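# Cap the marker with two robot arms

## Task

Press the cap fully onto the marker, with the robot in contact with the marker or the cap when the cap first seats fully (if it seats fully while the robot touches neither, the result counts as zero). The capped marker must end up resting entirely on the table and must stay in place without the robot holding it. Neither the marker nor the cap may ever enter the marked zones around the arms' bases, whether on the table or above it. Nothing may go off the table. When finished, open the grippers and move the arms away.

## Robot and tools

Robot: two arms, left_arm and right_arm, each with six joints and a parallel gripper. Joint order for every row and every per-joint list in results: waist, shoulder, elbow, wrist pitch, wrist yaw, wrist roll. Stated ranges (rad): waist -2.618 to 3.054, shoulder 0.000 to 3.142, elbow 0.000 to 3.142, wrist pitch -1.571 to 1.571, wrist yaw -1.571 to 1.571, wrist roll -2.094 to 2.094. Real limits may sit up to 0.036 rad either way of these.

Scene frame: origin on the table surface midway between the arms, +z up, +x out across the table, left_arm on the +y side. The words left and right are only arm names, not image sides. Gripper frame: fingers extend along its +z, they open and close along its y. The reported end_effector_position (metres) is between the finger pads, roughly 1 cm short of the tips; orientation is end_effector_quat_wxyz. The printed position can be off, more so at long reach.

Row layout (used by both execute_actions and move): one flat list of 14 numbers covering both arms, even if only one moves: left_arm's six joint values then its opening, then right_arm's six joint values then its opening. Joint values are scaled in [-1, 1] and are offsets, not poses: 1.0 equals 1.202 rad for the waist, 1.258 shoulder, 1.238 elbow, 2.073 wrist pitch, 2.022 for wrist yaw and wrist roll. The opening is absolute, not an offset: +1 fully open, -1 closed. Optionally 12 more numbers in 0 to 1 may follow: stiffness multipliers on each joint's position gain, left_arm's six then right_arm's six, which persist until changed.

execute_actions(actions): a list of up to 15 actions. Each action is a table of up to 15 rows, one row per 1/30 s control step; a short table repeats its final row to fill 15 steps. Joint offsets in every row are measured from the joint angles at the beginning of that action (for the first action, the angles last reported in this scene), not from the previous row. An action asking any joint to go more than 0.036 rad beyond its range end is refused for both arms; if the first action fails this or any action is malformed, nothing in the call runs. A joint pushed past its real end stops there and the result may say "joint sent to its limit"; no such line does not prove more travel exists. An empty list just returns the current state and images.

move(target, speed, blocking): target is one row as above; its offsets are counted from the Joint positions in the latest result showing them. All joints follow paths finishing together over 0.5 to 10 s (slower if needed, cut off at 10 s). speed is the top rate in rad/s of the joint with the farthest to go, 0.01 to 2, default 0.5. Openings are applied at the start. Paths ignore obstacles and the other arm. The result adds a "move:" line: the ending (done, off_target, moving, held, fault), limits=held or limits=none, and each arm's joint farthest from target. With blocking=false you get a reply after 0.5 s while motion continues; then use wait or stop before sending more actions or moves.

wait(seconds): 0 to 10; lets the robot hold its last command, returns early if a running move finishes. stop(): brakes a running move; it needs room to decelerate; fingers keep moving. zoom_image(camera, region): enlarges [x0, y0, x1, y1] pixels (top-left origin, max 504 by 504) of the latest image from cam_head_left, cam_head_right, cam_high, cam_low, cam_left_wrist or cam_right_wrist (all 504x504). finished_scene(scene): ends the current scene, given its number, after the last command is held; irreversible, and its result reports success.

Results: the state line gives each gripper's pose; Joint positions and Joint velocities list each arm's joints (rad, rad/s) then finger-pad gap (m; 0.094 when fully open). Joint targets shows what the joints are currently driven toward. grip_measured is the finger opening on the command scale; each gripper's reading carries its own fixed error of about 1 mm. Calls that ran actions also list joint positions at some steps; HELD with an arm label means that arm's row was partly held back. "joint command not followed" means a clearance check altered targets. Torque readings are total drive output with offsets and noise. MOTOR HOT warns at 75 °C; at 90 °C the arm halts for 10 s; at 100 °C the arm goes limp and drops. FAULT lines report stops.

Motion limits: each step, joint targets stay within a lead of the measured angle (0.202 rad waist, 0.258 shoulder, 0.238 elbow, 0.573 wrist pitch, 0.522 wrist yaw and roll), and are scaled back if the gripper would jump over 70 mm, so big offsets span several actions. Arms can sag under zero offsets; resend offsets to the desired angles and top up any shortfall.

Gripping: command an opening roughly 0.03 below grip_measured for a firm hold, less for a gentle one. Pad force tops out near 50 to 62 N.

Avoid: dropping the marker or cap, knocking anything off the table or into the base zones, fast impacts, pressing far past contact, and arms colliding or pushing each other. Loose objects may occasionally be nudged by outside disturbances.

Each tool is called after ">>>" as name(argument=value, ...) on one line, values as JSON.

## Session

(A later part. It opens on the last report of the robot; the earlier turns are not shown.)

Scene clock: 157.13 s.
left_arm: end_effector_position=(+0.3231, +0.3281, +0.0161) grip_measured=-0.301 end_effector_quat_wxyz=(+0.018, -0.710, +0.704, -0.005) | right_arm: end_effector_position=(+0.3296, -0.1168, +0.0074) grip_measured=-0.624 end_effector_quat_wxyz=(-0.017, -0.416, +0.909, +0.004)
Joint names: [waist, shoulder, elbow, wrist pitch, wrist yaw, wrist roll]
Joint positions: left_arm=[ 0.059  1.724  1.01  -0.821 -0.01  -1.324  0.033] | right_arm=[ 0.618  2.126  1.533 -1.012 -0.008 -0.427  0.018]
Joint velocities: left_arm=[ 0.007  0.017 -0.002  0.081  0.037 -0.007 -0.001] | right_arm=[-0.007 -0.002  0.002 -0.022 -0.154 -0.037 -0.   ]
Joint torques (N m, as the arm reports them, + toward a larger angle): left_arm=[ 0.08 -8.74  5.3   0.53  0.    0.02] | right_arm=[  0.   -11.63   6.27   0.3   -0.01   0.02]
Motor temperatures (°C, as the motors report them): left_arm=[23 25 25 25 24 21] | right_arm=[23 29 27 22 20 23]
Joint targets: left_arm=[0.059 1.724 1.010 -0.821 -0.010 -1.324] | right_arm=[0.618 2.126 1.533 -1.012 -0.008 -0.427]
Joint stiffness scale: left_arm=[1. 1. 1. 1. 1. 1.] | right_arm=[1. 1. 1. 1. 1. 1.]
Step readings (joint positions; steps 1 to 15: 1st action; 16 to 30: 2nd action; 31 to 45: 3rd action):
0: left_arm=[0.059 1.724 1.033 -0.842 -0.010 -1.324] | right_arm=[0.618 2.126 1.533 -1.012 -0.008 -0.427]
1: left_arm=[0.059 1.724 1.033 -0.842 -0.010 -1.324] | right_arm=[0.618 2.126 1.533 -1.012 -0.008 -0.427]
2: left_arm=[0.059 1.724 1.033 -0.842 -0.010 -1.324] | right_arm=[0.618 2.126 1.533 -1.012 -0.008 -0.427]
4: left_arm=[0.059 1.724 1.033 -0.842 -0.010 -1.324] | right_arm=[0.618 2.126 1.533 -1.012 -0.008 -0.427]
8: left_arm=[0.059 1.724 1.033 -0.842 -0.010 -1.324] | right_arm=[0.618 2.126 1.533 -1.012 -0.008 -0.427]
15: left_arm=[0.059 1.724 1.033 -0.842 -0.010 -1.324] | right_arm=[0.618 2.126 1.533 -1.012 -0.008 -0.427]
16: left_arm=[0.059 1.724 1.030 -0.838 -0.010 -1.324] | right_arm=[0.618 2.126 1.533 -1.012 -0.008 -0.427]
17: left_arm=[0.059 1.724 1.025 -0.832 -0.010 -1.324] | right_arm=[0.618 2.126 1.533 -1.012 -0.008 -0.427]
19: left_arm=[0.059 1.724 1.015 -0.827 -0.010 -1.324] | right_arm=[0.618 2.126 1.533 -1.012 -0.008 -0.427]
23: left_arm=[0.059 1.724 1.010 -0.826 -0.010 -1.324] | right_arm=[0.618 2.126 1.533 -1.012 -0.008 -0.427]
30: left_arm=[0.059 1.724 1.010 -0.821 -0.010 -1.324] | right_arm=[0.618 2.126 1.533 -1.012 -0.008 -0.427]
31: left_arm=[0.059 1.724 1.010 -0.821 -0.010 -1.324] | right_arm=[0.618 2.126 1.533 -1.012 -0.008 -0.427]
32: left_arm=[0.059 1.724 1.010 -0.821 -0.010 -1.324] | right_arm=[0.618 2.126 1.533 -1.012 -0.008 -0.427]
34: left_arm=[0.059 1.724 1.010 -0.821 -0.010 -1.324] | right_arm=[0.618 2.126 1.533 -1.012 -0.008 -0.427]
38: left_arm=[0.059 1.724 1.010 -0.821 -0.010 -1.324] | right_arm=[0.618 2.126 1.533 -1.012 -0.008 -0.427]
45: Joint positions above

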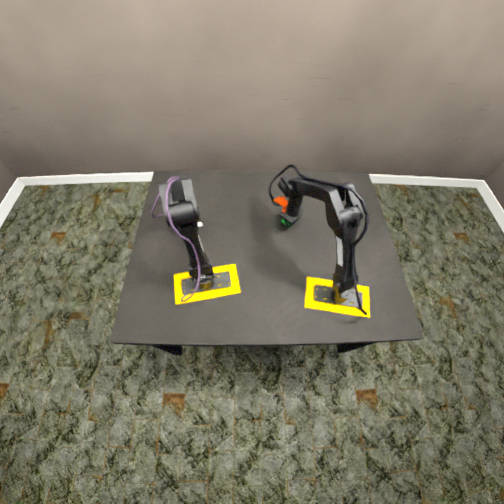

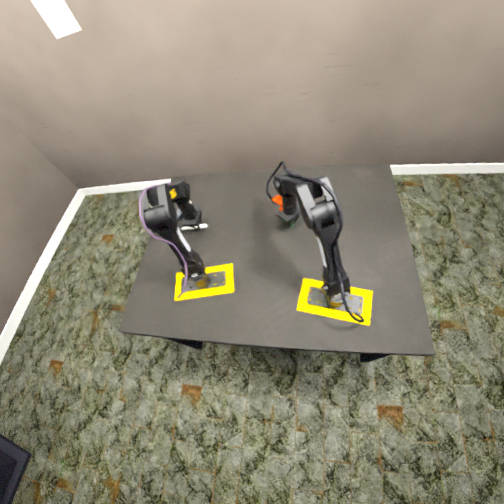

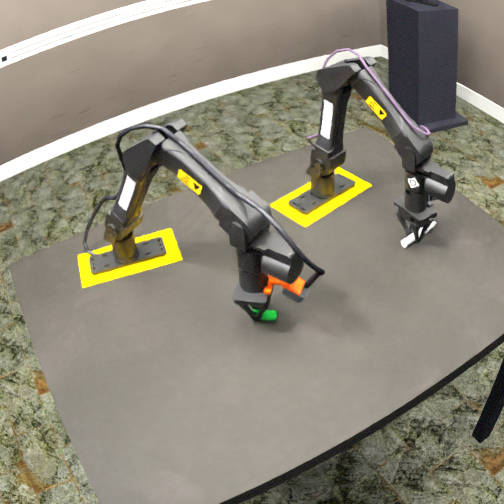

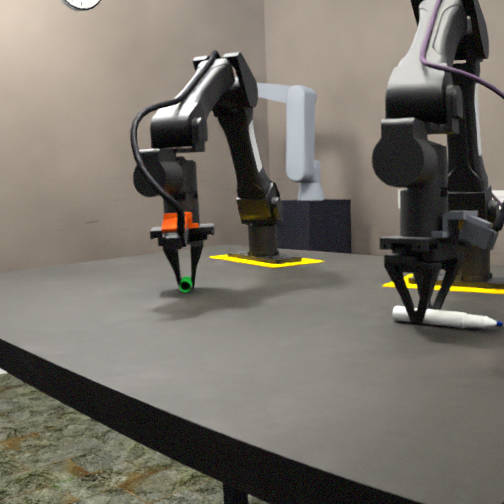

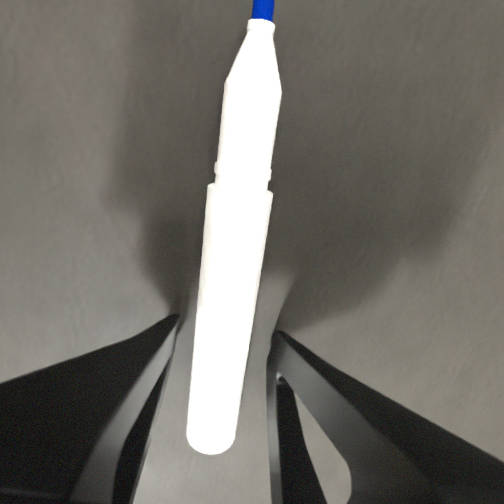

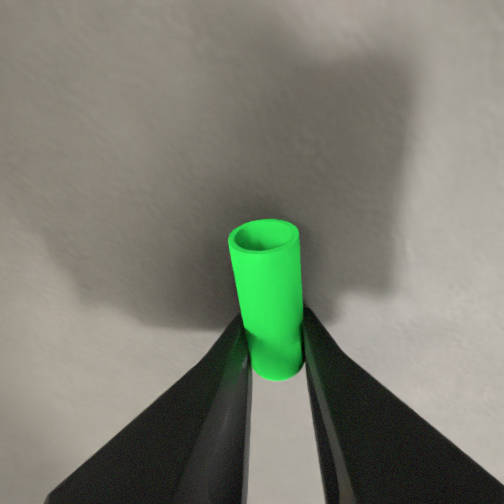

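>>> execute_actions(actions=[[[0.045,0,0,0,0,0.025,-0.3,0,0,0,0,0,0,-0.67]],[[0,0,0,0,0,0,-0.3,0,0,0,0,0,0,-0.67]],[[0,0,0,0,0,0,-0.72,0,0,0,0,0,0,-0.67]],[[0,0,0,0,0,0,-0.72,0,0,0,0,0,0,-0.67]]])

Scene clock: 166.97 s.
left_arm: end_effector_position=(+0.3190, +0.3419, +0.0161) grip_measured=-0.657 end_effector_quat_wxyz=(+0.017, -0.713, +0.701, -0.005) | right_arm: end_effector_position=(+0.3296, -0.1168, +0.0074) grip_measured=-0.624 end_effector_quat_wxyz=(-0.017, -0.416, +0.909, +0.004)
Joint names: [waist, shoulder, elbow, wrist pitch, wrist yaw, wrist roll]
Joint positions: left_arm=[ 0.11   1.724  1.01  -0.821 -0.007 -1.281  0.016] | right_arm=[ 0.618  2.126  1.533 -1.012 -0.008 -0.427  0.018]
Joint velocities: left_arm=[-0.002 -0.007 -0.002 -0.007  0.022  0.007 -0.   ] | right_arm=[-0.017  0.002  0.012  0.051  0.022 -0.022  0.   ]
Joint torques (N m, as the arm reports them, + toward a larger angle): left_arm=[ 0.   -8.64  5.33  0.53 -0.02  0.02] | right_arm=[ -0.01 -11.61   6.28   0.3   -0.01   0.02]
Motor temperatures (°C, as the motors report them): left_arm=[23 25 25 25 24 21] | right_arm=[23 29 27 22 20 23]
Joint targets: left_arm=[0.110 1.724 1.010 -0.821 -0.007 -1.281] | right_arm=[0.618 2.126 1.533 -1.012 -0.008 -0.427]
Joint stiffness scale: left_arm=[1. 1. 1. 1. 1. 1.] | right_arm=[1. 1. 1. 1. 1. 1.]
Step readings (joint positions; steps 1 to 15: 1st action; 16 to 30: 2nd action; 31 to 45: 3rd action; 46 to 60: 4th action):
0: left_arm=[0.059 1.724 1.010 -0.821 -0.010 -1.324] | right_arm=[0.618 2.126 1.533 -1.012 -0.008 -0.427]
1: left_arm=[0.064 1.724 1.010 -0.821 -0.008 -1.317] | right_arm=[0.618 2.126 1.533 -1.012 -0.008 -0.427]
2: left_arm=[0.074 1.724 1.010 -0.821 -0.007 -1.310] | right_arm=[0.618 2.126 1.533 -1.012 -0.008 -0.427]
4: left_arm=[0.097 1.724 1.010 -0.821 -0.007 -1.299] | right_arm=[0.618 2.126 1.533 -1.012 -0.008 -0.427]
8: left_arm=[0.110 1.724 1.010 -0.821 -0.007 -1.288] | right_arm=[0.618 2.126 1.533 -1.012 -0.008 -0.427]
15: left_arm=[0.110 1.724 1.010 -0.821 -0.007 -1.281] | right_arm=[0.618 2.126 1.533 -1.012 -0.008 -0.427]
16: left_arm=[0.110 1.724 1.010 -0.821 -0.007 -1.281] | right_arm=[0.618 2.126 1.533 -1.012 -0.008 -0.427]
17: left_arm=[0.110 1.724 1.010 -0.821 -0.007 -1.281] | right_arm=[0.618 2.126 1.533 -1.012 -0.008 -0.427]
19: left_arm=[0.110 1.724 1.010 -0.821 -0.007 -1.281] | right_arm=[0.618 2.126 1.533 -1.012 -0.008 -0.427]
23: left_arm=[0.110 1.724 1.010 -0.821 -0.007 -1.281] | right_arm=[0.618 2.126 1.533 -1.012 -0.008 -0.427]
30: left_arm=[0.110 1.724 1.010 -0.821 -0.007 -1.281] | right_arm=[0.618 2.126 1.533 -1.012 -0.008 -0.427]
31: left_arm=[0.110 1.724 1.010 -0.821 -0.007 -1.281] | right_arm=[0.618 2.126 1.533 -1.012 -0.008 -0.427]
32: left_arm=[0.110 1.724 1.010 -0.821 -0.007 -1.281] | right_arm=[0.618 2.126 1.533 -1.012 -0.008 -0.427]
34: left_arm=[0.110 1.724 1.010 -0.821 -0.007 -1.281] | right_arm=[0.618 2.126 1.533 -1.012 -0.008 -0.427]
38: left_arm=[0.110 1.724 1.010 -0.821 -0.007 -1.281] | right_arm=[0.618 2.126 1.533 -1.012 -0.008 -0.427]
45: left_arm=[0.110 1.724 1.010 -0.821 -0.007 -1.281] | right_arm=[0.618 2.126 1.533 -1.012 -0.008 -0.427]
46: left_arm=[0.110 1.724 1.010 -0.821 -0.007 -1.281] | right_arm=[0.618 2.126 1.533 -1.012 -0.008 -0.427]
47: left_arm=[0.110 1.724 1.010 -0.821 -0.007 -1.281] | right_arm=[0.618 2.126 1.533 -1.012 -0.008 -0.427]
49: left_arm=[0.110 1.724 1.010 -0.821 -0.007 -1.281] | right_arm=[0.618 2.126 1.533 -1.012 -0.008 -0.427]
53: left_arm=[0.110 1.724 1.010 -0.821 -0.007 -1.281] | right_arm=[0.618 2.126 1.533 -1.012 -0.008 -0.427]
60: Joint positions above

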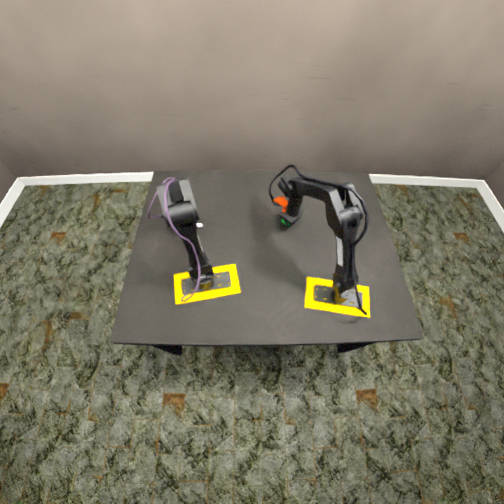

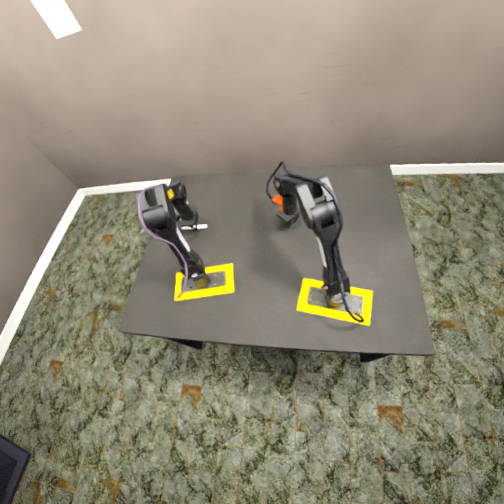

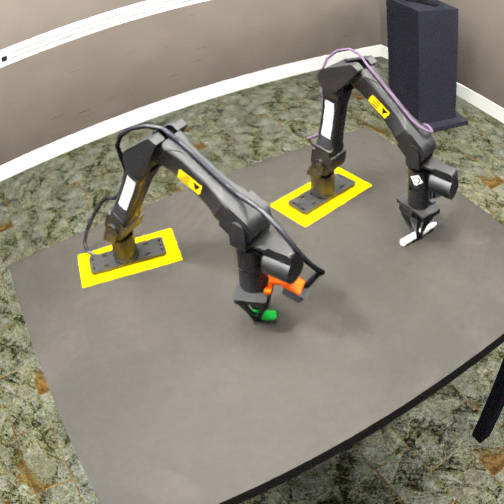

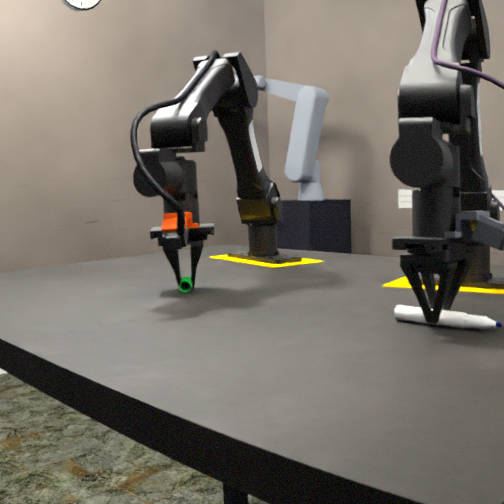

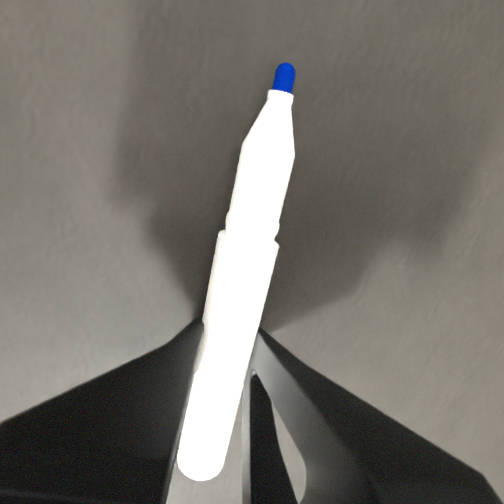

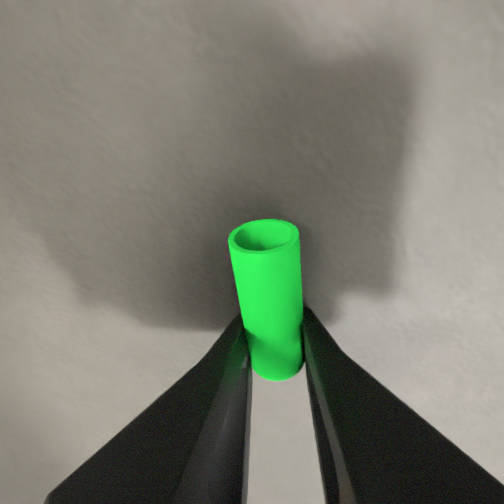

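>>> move(target=[0,-0.056,0.204,-0.161,0,0,-0.7, 0,0,0.14,-0.07,0,0,-0.67], speed=0.4)

Scene clock: 213.47 s.
left_arm: end_effector_position=(+0.3218, +0.3427, +0.0862) grip_measured=-0.657 end_effector_quat_wxyz=(+0.008, -0.713, +0.701, -0.000) | right_arm: end_effector_position=(+0.3402, -0.1119, +0.0420) grip_measured=-0.624 end_effector_quat_wxyz=(-0.014, -0.416, +0.909, +0.004)
Joint names: [waist, shoulder, elbow, wrist pitch, wrist yaw, wrist roll]
Joint positions: left_arm=[ 0.11   1.666  1.239 -1.13  -0.007 -1.281  0.016] | right_arm=[ 0.618  2.126  1.676 -1.148 -0.008 -0.427  0.018]
Joint velocities: left_arm=[-0.002 -0.002  0.002 -0.081 -0.007  0.066 -0.001] | right_arm=[ 0.002 -0.027 -0.012 -0.037 -0.081 -0.022  0.   ]
Joint torques (N m, as the arm reports them, + toward a larger angle): left_arm=[ 0.05 -9.8   7.34  0.28  0.    0.03] | right_arm=[  0.   -11.83   8.66   0.23  -0.01   0.02]
Motor temperatures (°C, as the motors report them): left_arm=[23 25 25 25 24 21] | right_arm=[23 29 27 22 20 23]
Joint targets: left_arm=[0.110 1.654 1.262 -1.155 -0.007 -1.281] | right_arm=[0.618 2.126 1.706 -1.157 -0.008 -0.427]
Joint stiffness scale: left_arm=[1. 1. 1. 1. 1. 1.] | right_arm=[1. 1. 1. 1. 1. 1.]
move: off_target (left_arm, right_arm); limits=none; left_arm: farthest joint: the wrist pitch, 0.025 radians from its target (0.334 radians at the start); right_arm: farthest joint: the elbow, 0.031 radians from its target (0.174 radians at the start)

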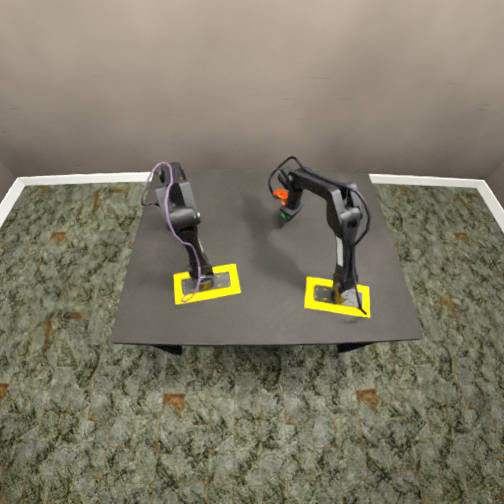

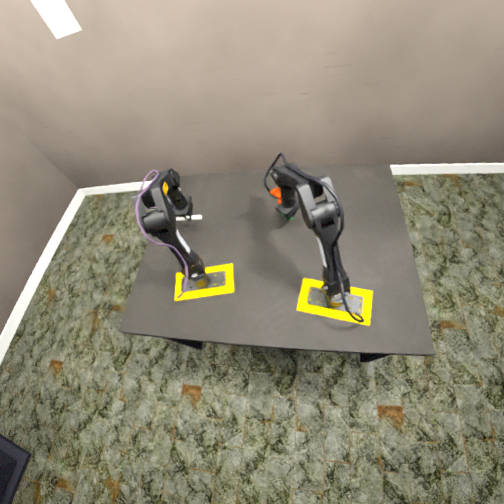

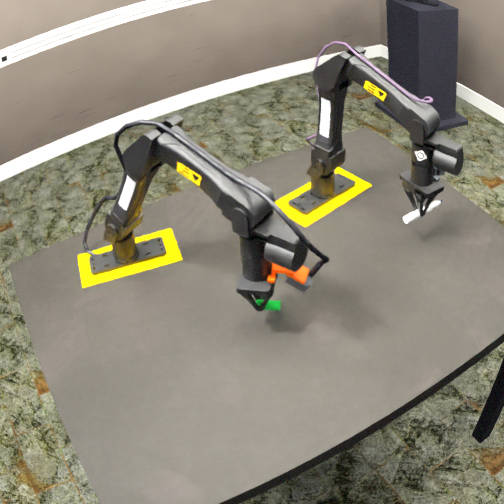

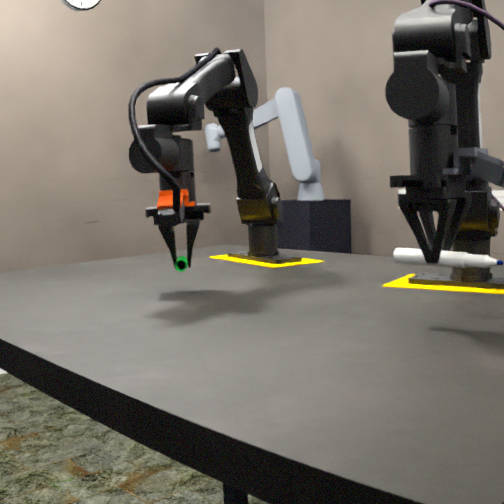

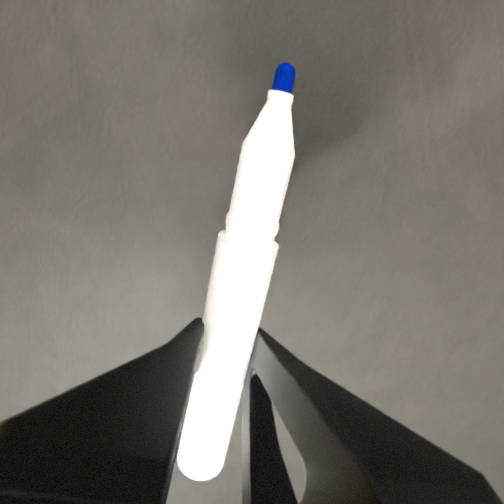

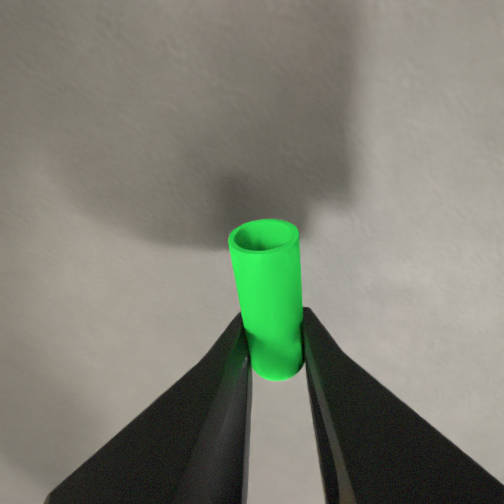

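>>> move(target=[-0.341,0,0.015,-0.008,0,1.0,-0.7, 0.175,-0.037,0,0.009,0,-0.255,-0.67], speed=0.9)

Scene clock: 227.53 s.
left_arm: end_effector_position=(+0.3349, +0.2251, +0.0862) grip_measured=-0.656 end_effector_quat_wxyz=(+0.005, +0.404, +0.915, +0.005) | right_arm: end_effector_position=(+0.3009, -0.0421, +0.0470) grip_measured=-0.624 end_effector_quat_wxyz=(+0.004, +0.704, -0.710, -0.005)
Joint names: [waist, shoulder, elbow, wrist pitch, wrist yaw, wrist roll]
Joint positions: left_arm=[-0.292  1.666  1.239 -1.131 -0.007  0.734  0.016] | right_arm=[ 0.819  2.113  1.676 -1.144 -0.008 -0.931  0.018]
Joint velocities: left_arm=[-0.002 -0.007  0.007  0.051 -0.095 -0.007 -0.   ] | right_arm=[-0.007  0.022  0.002 -0.095  0.022 -0.051 -0.   ]
Joint torques (N m, as the arm reports them, + toward a larger angle): left_arm=[-0.58 -8.57  7.03  0.36  0.    0.09] | right_arm=[  0.77 -15.1    6.52   0.49   0.    -0.06]
Motor temperatures (°C, as the motors report them): left_arm=[23 26 26 24 24 21] | right_arm=[23 30 28 22 20 23]
Joint targets: left_arm=[-0.299 1.666 1.258 -1.147 -0.007 0.741] | right_arm=[0.828 2.080 1.676 -1.130 -0.008 -0.942]
Joint stiffness scale: left_arm=[1. 1. 1. 1. 1. 1.] | right_arm=[1. 1. 1. 1. 1. 1.]
move: off_target (right_arm); limits=none; left_arm: farthest joint: the elbow, 0.018 radians from its target (0.018 radians at the start); right_arm: farthest joint: the shoulder, 0.033 radians from its target (0.047 radians at the start)

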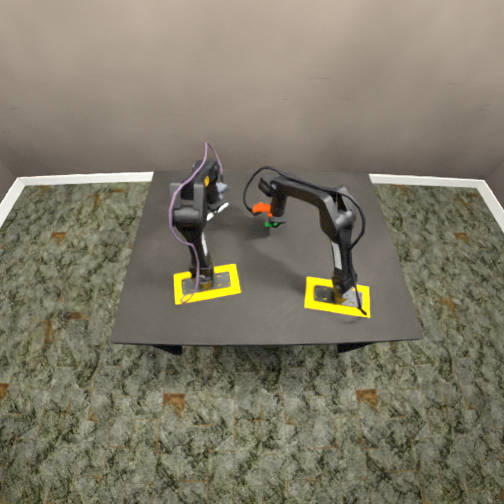

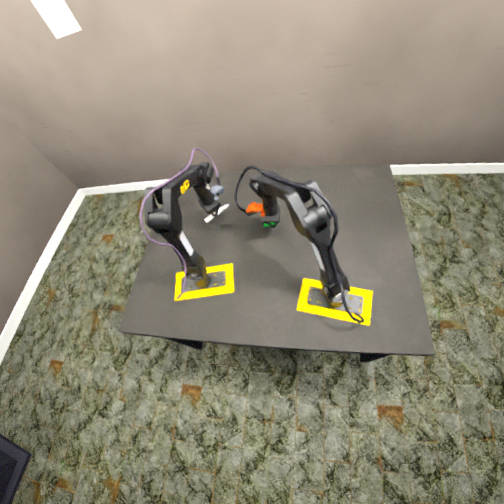

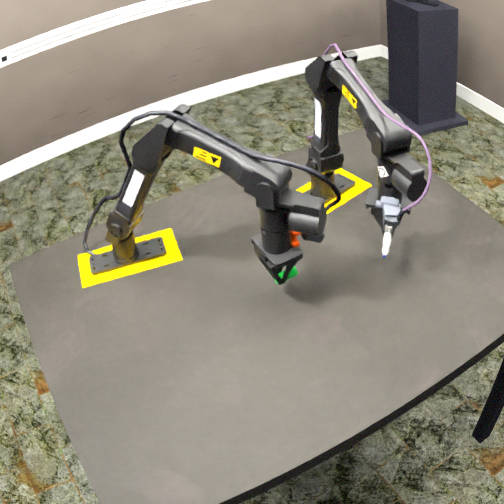

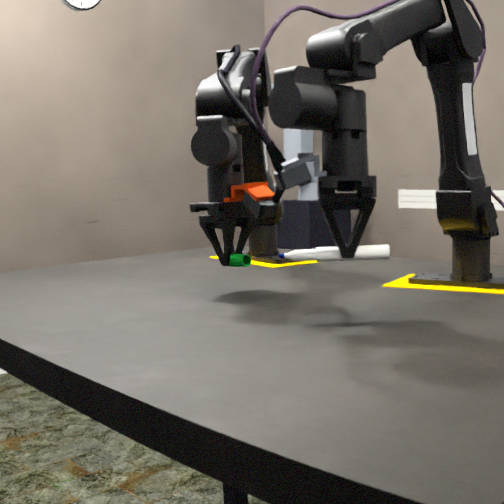

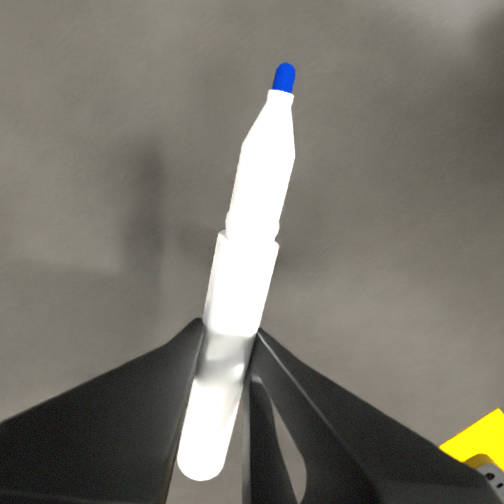

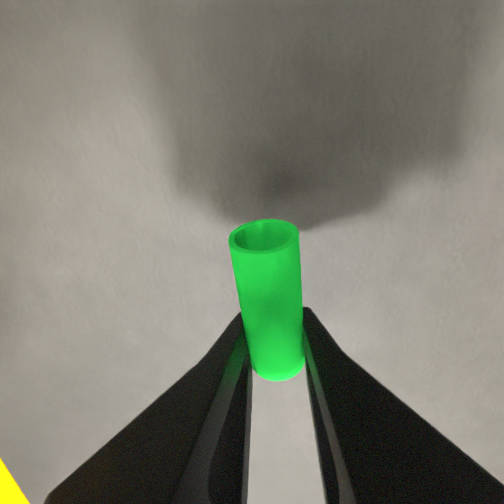

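>>> move(target=[0,0,0.015,0,0,0,-0.7, 0,0,-0.128,0.075,0,0,-0.67], speed=0.3)

>>> execute_actions(actions=[[[0,0,0,0,0,0,-0.7,0,0,0,0,0,0,-0.2]],[[0,0,0,0,0,0,-0.7,0,0,0,0,0,0,-0.2]]])

Scene clock: 234.60 s.
left_arm: end_effector_position=(+0.3349, +0.2251, +0.0862) grip_measured=-0.656 end_effector_quat_wxyz=(+0.005, +0.404, +0.915, +0.005) | right_arm: end_effector_position=(+0.2898, -0.0503, +0.0096) grip_measured=-0.624 end_effector_quat_wxyz=(+0.011, +0.704, -0.710, -0.006)
Joint names: [waist, shoulder, elbow, wrist pitch, wrist yaw, wrist roll]
Joint positions: left_arm=[-0.292  1.666  1.239 -1.131 -0.007  0.735  0.016] | right_arm=[ 0.819  2.113  1.521 -1.002 -0.008 -0.931  0.018]
Joint velocities: left_arm=[-0.012 -0.002 -0.012  0.095  0.051  0.007 -0.   ] | right_arm=[ 0.002 -0.022  0.042  0.022  0.007  0.051 -0.001]
Joint torques (N m, as the arm reports them, + toward a larger angle): left_arm=[ 0.03 -8.53  7.04  0.49  0.    0.02] | right_arm=[ -0.01 -11.54   6.05   0.45  -0.01   0.02]
Motor temperatures (°C, as the motors report them): left_arm=[23 26 26 24 24 21] | right_arm=[23 31 28 22 20 23]
Joint targets: left_arm=[-0.292 1.666 1.258 -1.131 -0.007 0.735] | right_arm=[0.819 2.113 1.517 -0.988 -0.008 -0.931]
Joint stiffness scale: left_arm=[1. 1. 1. 1. 1. 1.] | right_arm=[1. 1. 1. 1. 1. 1.]
move: done; limits=none; left_arm: farthest joint: the elbow, 0.018 radians from its target (0.018 radians at the start); right_arm: farthest joint: the wrist pitch, 0.014 radians from its target (0.155 radians at the start)

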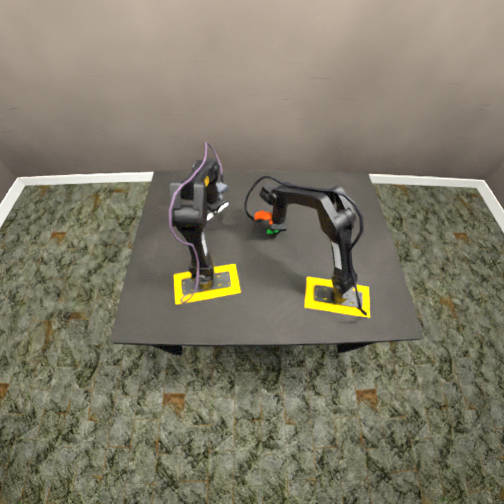

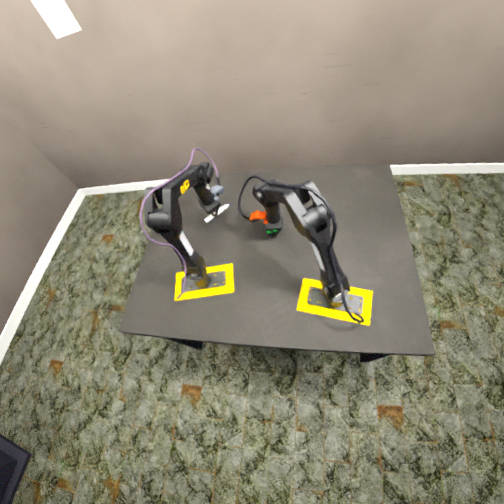

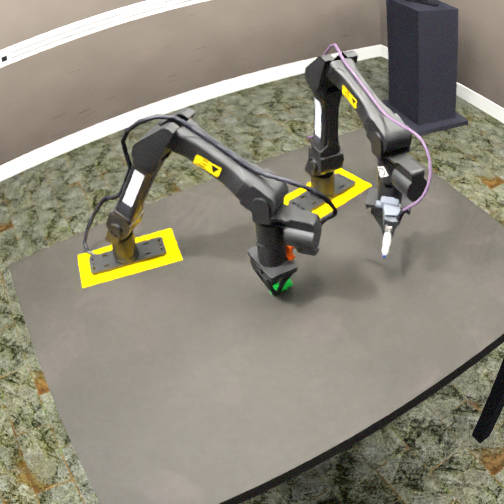

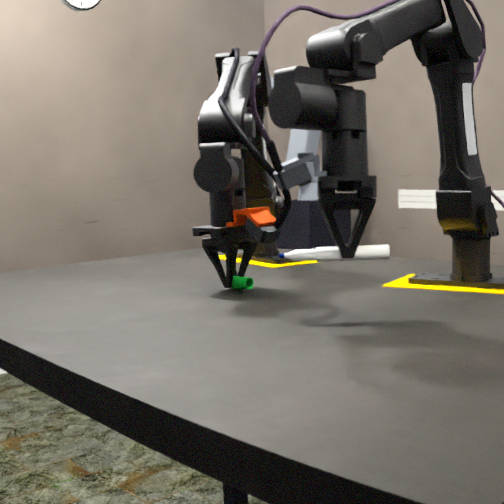

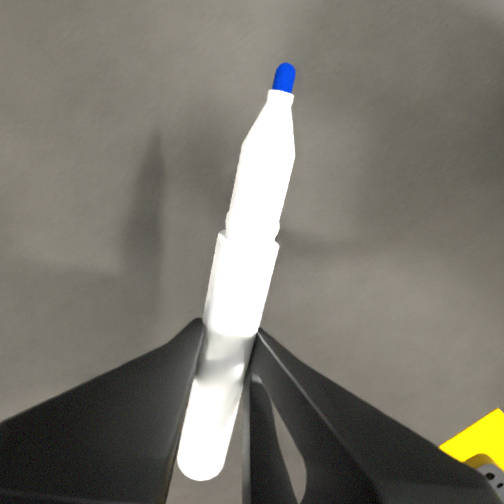

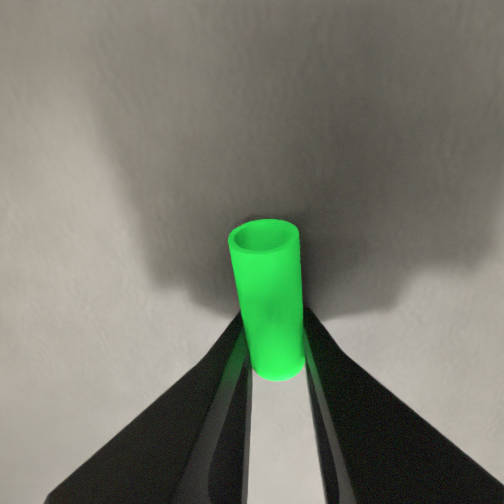

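Scene clock: 235.60 s.
left_arm: end_effector_position=(+0.3349, +0.2251, +0.0862) grip_measured=-0.656 end_effector_quat_wxyz=(+0.005, +0.404, +0.915, +0.005) | right_arm: end_effector_position=(+0.2898, -0.0503, +0.0096) grip_measured=-0.202 end_effector_quat_wxyz=(+0.011, +0.704, -0.710, -0.006)
Joint names: [waist, shoulder, elbow, wrist pitch, wrist yaw, wrist roll]
Joint positions: left_arm=[-0.292  1.666  1.239 -1.131 -0.007  0.735  0.016] | right_arm=[ 0.819  2.113  1.521 -1.002 -0.008 -0.931  0.038]
Joint velocities: left_arm=[-0.002  0.002 -0.002 -0.051  0.066  0.037 -0.   ] | right_arm=[-0.017  0.017 -0.002 -0.022  0.051  0.007 -0.   ]
Joint torques (N m, as the arm reports them, + toward a larger angle): left_arm=[ 0.04 -8.58  5.7   0.5   0.    0.01] | right_arm=[ -0.01 -11.53   6.3    0.32  -0.01   0.03]
Motor temperatures (°C, as the motors report them): left_arm=[23 26 26 24 24 21] | right_arm=[23 31 28 22 20 23]
Joint targets: left_arm=[-0.292 1.666 1.239 -1.131 -0.007 0.735] | right_arm=[0.819 2.113 1.521 -1.002 -0.008 -0.931]
Joint stiffness scale: left_arm=[1. 1. 1. 1. 1. 1.] | right_arm=[1. 1. 1. 1. 1. 1.]
Step readings (joint positions; steps 1 to 15: 1st action; 16 to 30: 2nd action):
0: left_arm=[-0.292 1.666 1.239 -1.131 -0.007 0.735] | right_arm=[0.819 2.113 1.521 -1.002 -0.008 -0.931]
1: left_arm=[-0.292 1.666 1.239 -1.131 -0.007 0.735] | right_arm=[0.819 2.113 1.521 -1.002 -0.008 -0.931]
2: left_arm=[-0.292 1.666 1.239 -1.131 -0.007 0.735] | right_arm=[0.819 2.113 1.521 -1.002 -0.008 -0.931]
4: left_arm=[-0.292 1.666 1.239 -1.131 -0.007 0.735] | right_arm=[0.819 2.113 1.521 -1.002 -0.008 -0.931]
8: left_arm=[-0.292 1.666 1.239 -1.131 -0.007 0.735] | right_arm=[0.819 2.113 1.521 -1.002 -0.008 -0.931]
15: left_arm=[-0.292 1.666 1.239 -1.131 -0.007 0.735] | right_arm=[0.819 2.113 1.521 -1.002 -0.008 -0.931]
16: left_arm=[-0.292 1.666 1.239 -1.131 -0.007 0.735] | right_arm=[0.819 2.113 1.521 -1.002 -0.008 -0.931]
17: left_arm=[-0.292 1.666 1.239 -1.131 -0.007 0.735] | right_arm=[0.819 2.113 1.521 -1.002 -0.008 -0.931]
19: left_arm=[-0.292 1.666 1.239 -1.131 -0.007 0.735] | right_arm=[0.819 2.113 1.521 -1.002 -0.008 -0.931]
23: left_arm=[-0.292 1.666 1.239 -1.131 -0.007 0.735] | right_arm=[0.819 2.113 1.521 -1.002 -0.008 -0.931]
30: Joint positions above

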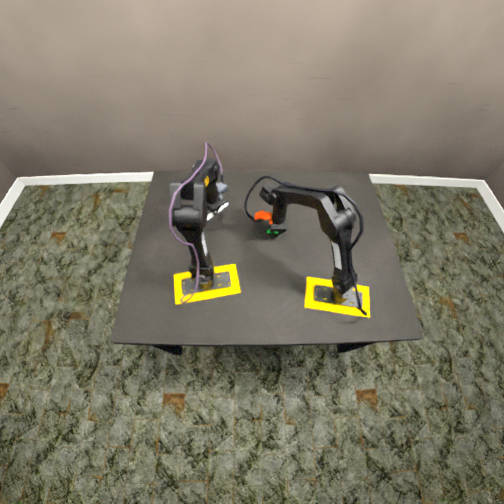

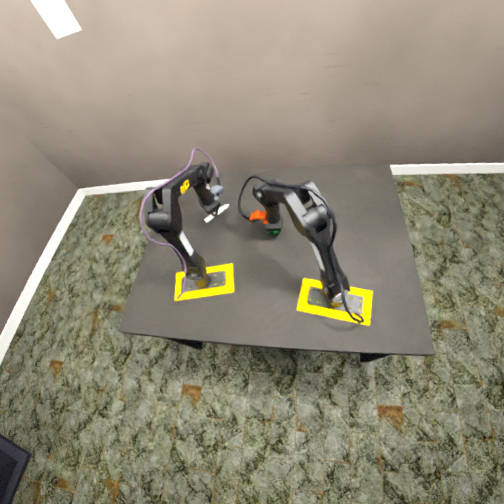

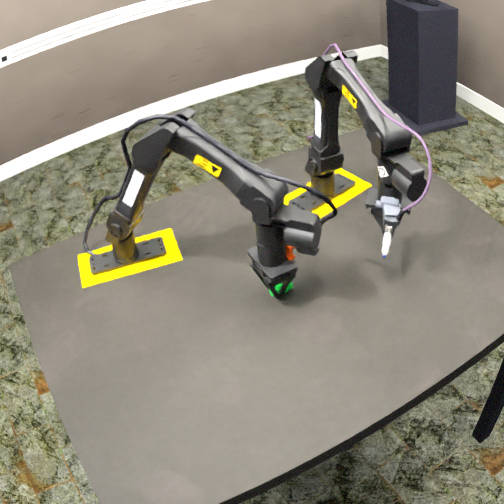

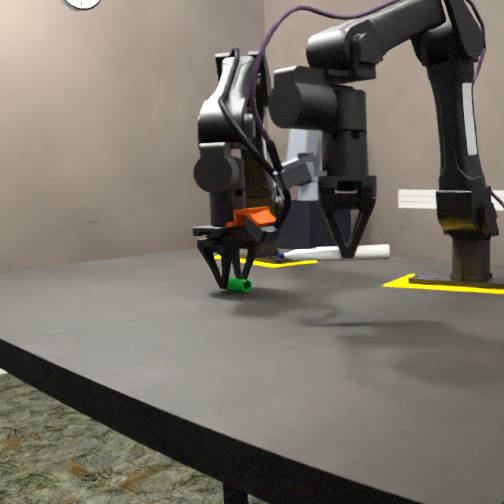

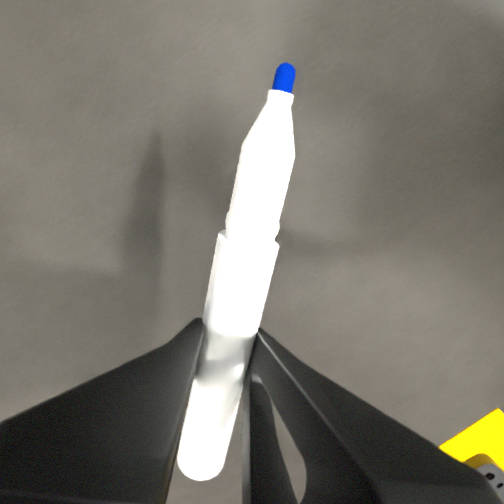

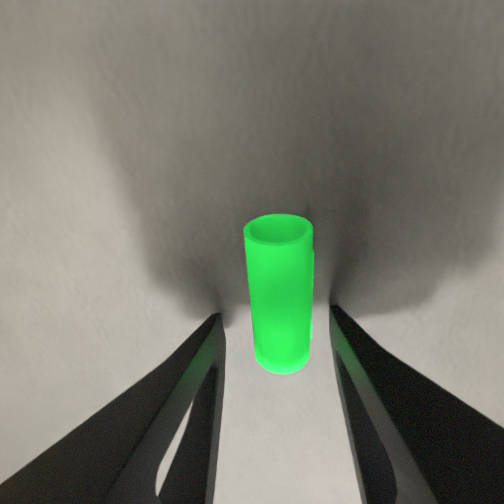

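>>> move(target=[0,0,0,0,0,0,-0.7, 0,-0.04,0.16,-0.1,0,0,0.1], speed=0.6)

Scene clock: 261.80 s.
left_arm: end_effector_position=(+0.3349, +0.2251, +0.0862) grip_measured=-0.656 end_effector_quat_wxyz=(+0.005, +0.404, +0.915, +0.005) | right_arm: end_effector_position=(+0.2956, -0.0460, +0.0616) grip_measured=+0.098 end_effector_quat_wxyz=(+0.009, +0.704, -0.710, -0.006)
Joint names: [waist, shoulder, elbow, wrist pitch, wrist yaw, wrist roll]
Joint positions: left_arm=[-0.292  1.666  1.239 -1.131 -0.007  0.735  0.016] | right_arm=[ 0.819  2.087  1.694 -1.199 -0.008 -0.931  0.052]
Joint velocities: left_arm=[-0.002  0.007  0.007 -0.007 -0.066 -0.022  0.001] | right_arm=[-0.002  0.002  0.022  0.051 -0.037 -0.022 -0.   ]
Joint torques (N m, as the arm reports them, + toward a larger angle): left_arm=[ 0.02 -8.56  5.78  0.51  0.01  0.01] | right_arm=[  0.01 -13.96   8.41   0.21  -0.01   0.02]
Motor temperatures (°C, as the motors report them): left_arm=[23 26 26 24 24 21] | right_arm=[23 31 28 22 20 23]
Joint targets: left_arm=[-0.292 1.666 1.239 -1.131 -0.007 0.735] | right_arm=[0.819 2.062 1.719 -1.210 -0.008 -0.931]
Joint stiffness scale: left_arm=[1. 1. 1. 1. 1. 1.] | right_arm=[1. 1. 1. 1. 1. 1.]
move: off_target (right_arm); limits=none; left_arm: farthest joint: the waist, 0.000 radians from its target (0.000 radians at the start); right_arm: farthest joint: the elbow, 0.025 radians from its target (0.198 radians at the start)

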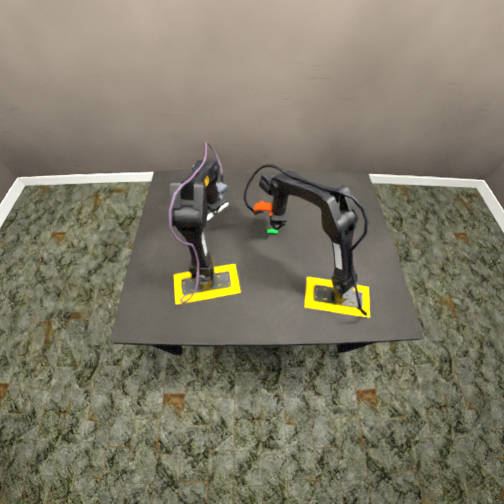

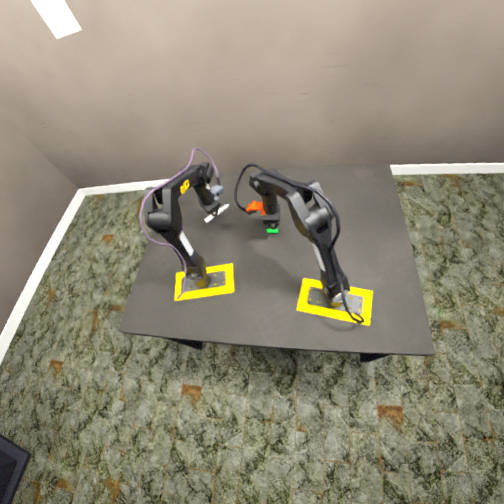

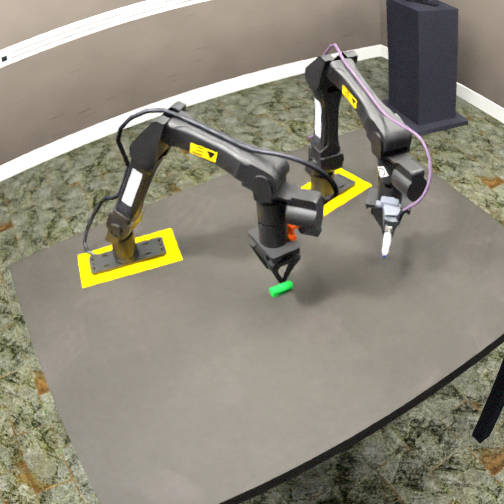

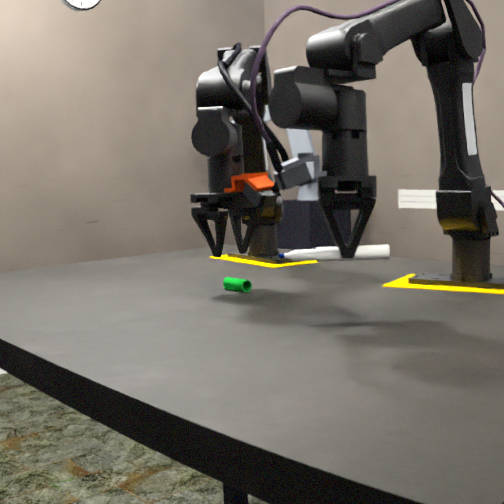

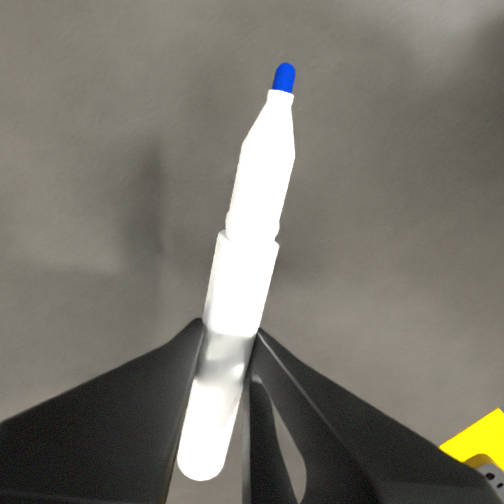

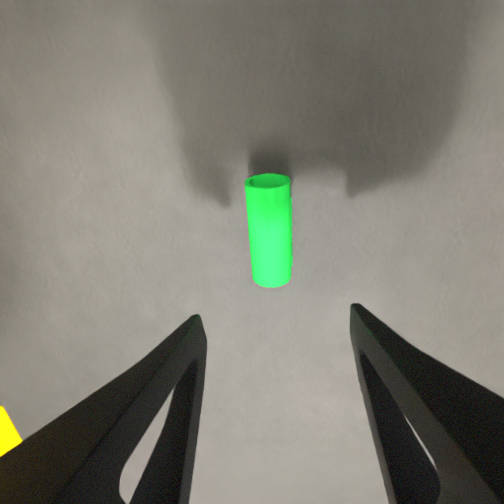

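>>> move(target=[-0.49,0.108,0.055,0.036,0,0.07,-0.7, -0.349,-0.21,-0.461,0.296,-0.319,-0.106,0.1], speed=0.6)

Scene clock: 270.40 s.
left_arm: end_effector_position=(+0.2875, +0.0521, +0.0605) grip_measured=-0.655 end_effector_quat_wxyz=(-0.005, +0.702, +0.712, +0.004) | right_arm: end_effector_position=(+0.3167, -0.0981, +0.0459) grip_measured=+0.098 end_effector_quat_wxyz=(-0.239, +0.620, -0.713, -0.222)
Joint names: [waist, shoulder, elbow, wrist pitch, wrist yaw, wrist roll]
Joint positions: left_arm=[-0.881  1.79   1.279 -1.07  -0.009  0.871  0.016] | right_arm=[ 0.405  1.856  1.13  -0.6   -0.625 -1.134  0.052]
Joint velocities: left_arm=[-0.022 -0.002  0.027  0.007 -0.022 -0.037 -0.   ] | right_arm=[-0.022  0.012 -0.012  0.037 -0.066 -0.007  0.   ]
Joint torques (N m, as the arm reports them, + toward a larger angle): left_arm=[ 0.09 -8.64  7.55  0.58  0.02  0.09] | right_arm=[ -0.47 -12.54   5.97   0.89  -0.59  -0.07]
Motor temperatures (°C, as the motors report them): left_arm=[23 26 26 24 24 21] | right_arm=[23 32 28 22 20 23]
Joint targets: left_arm=[-0.881 1.802 1.307 -1.056 -0.007 0.876] | right_arm=[0.400 1.822 1.124 -0.585 -0.653 -1.146]
Joint stiffness scale: left_arm=[1. 1. 1. 1. 1. 1.] | right_arm=[1. 1. 1. 1. 1. 1.]
move: off_target (left_arm, right_arm); limits=none; left_arm: farthest joint: the elbow, 0.028 radians from its target (0.068 radians at the start); right_arm: farthest joint: the shoulder, 0.033 radians from its target (0.264 radians at the start)

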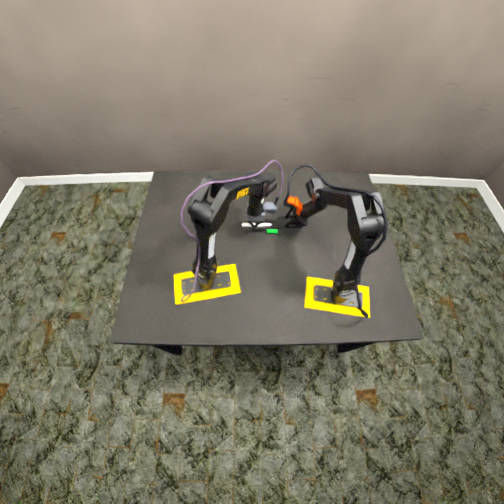

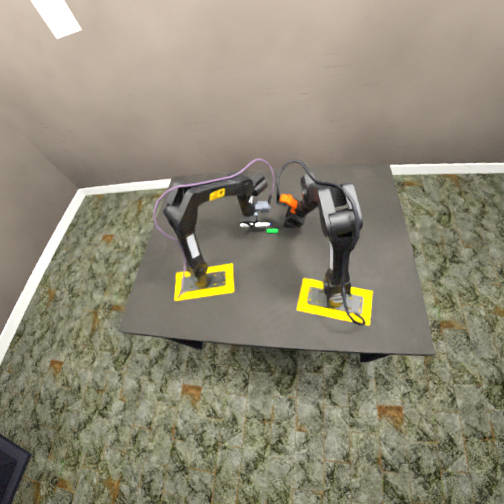

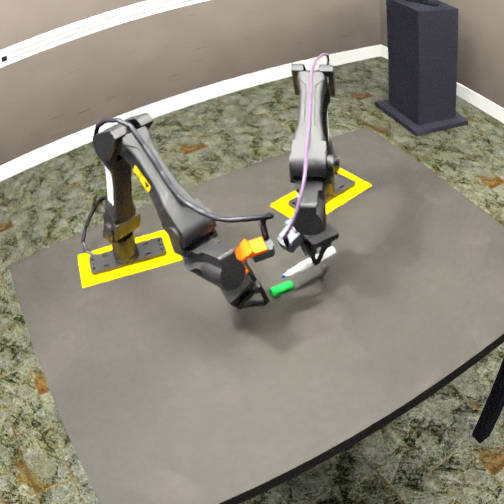

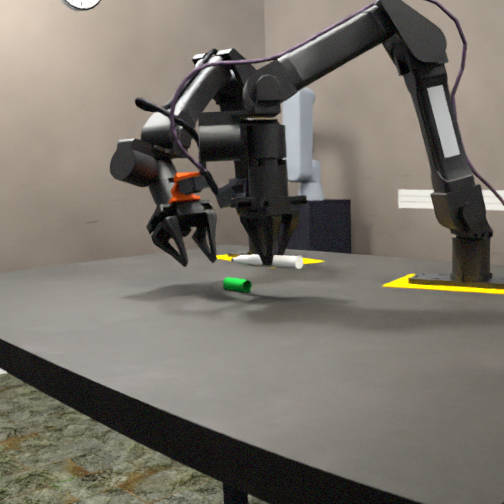

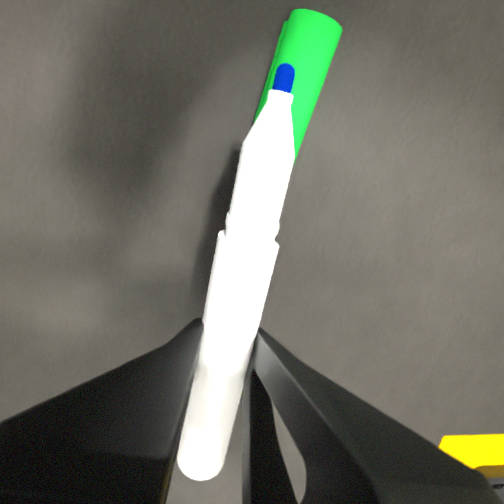

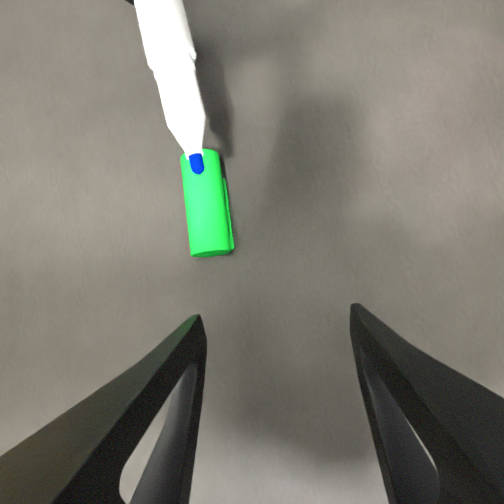

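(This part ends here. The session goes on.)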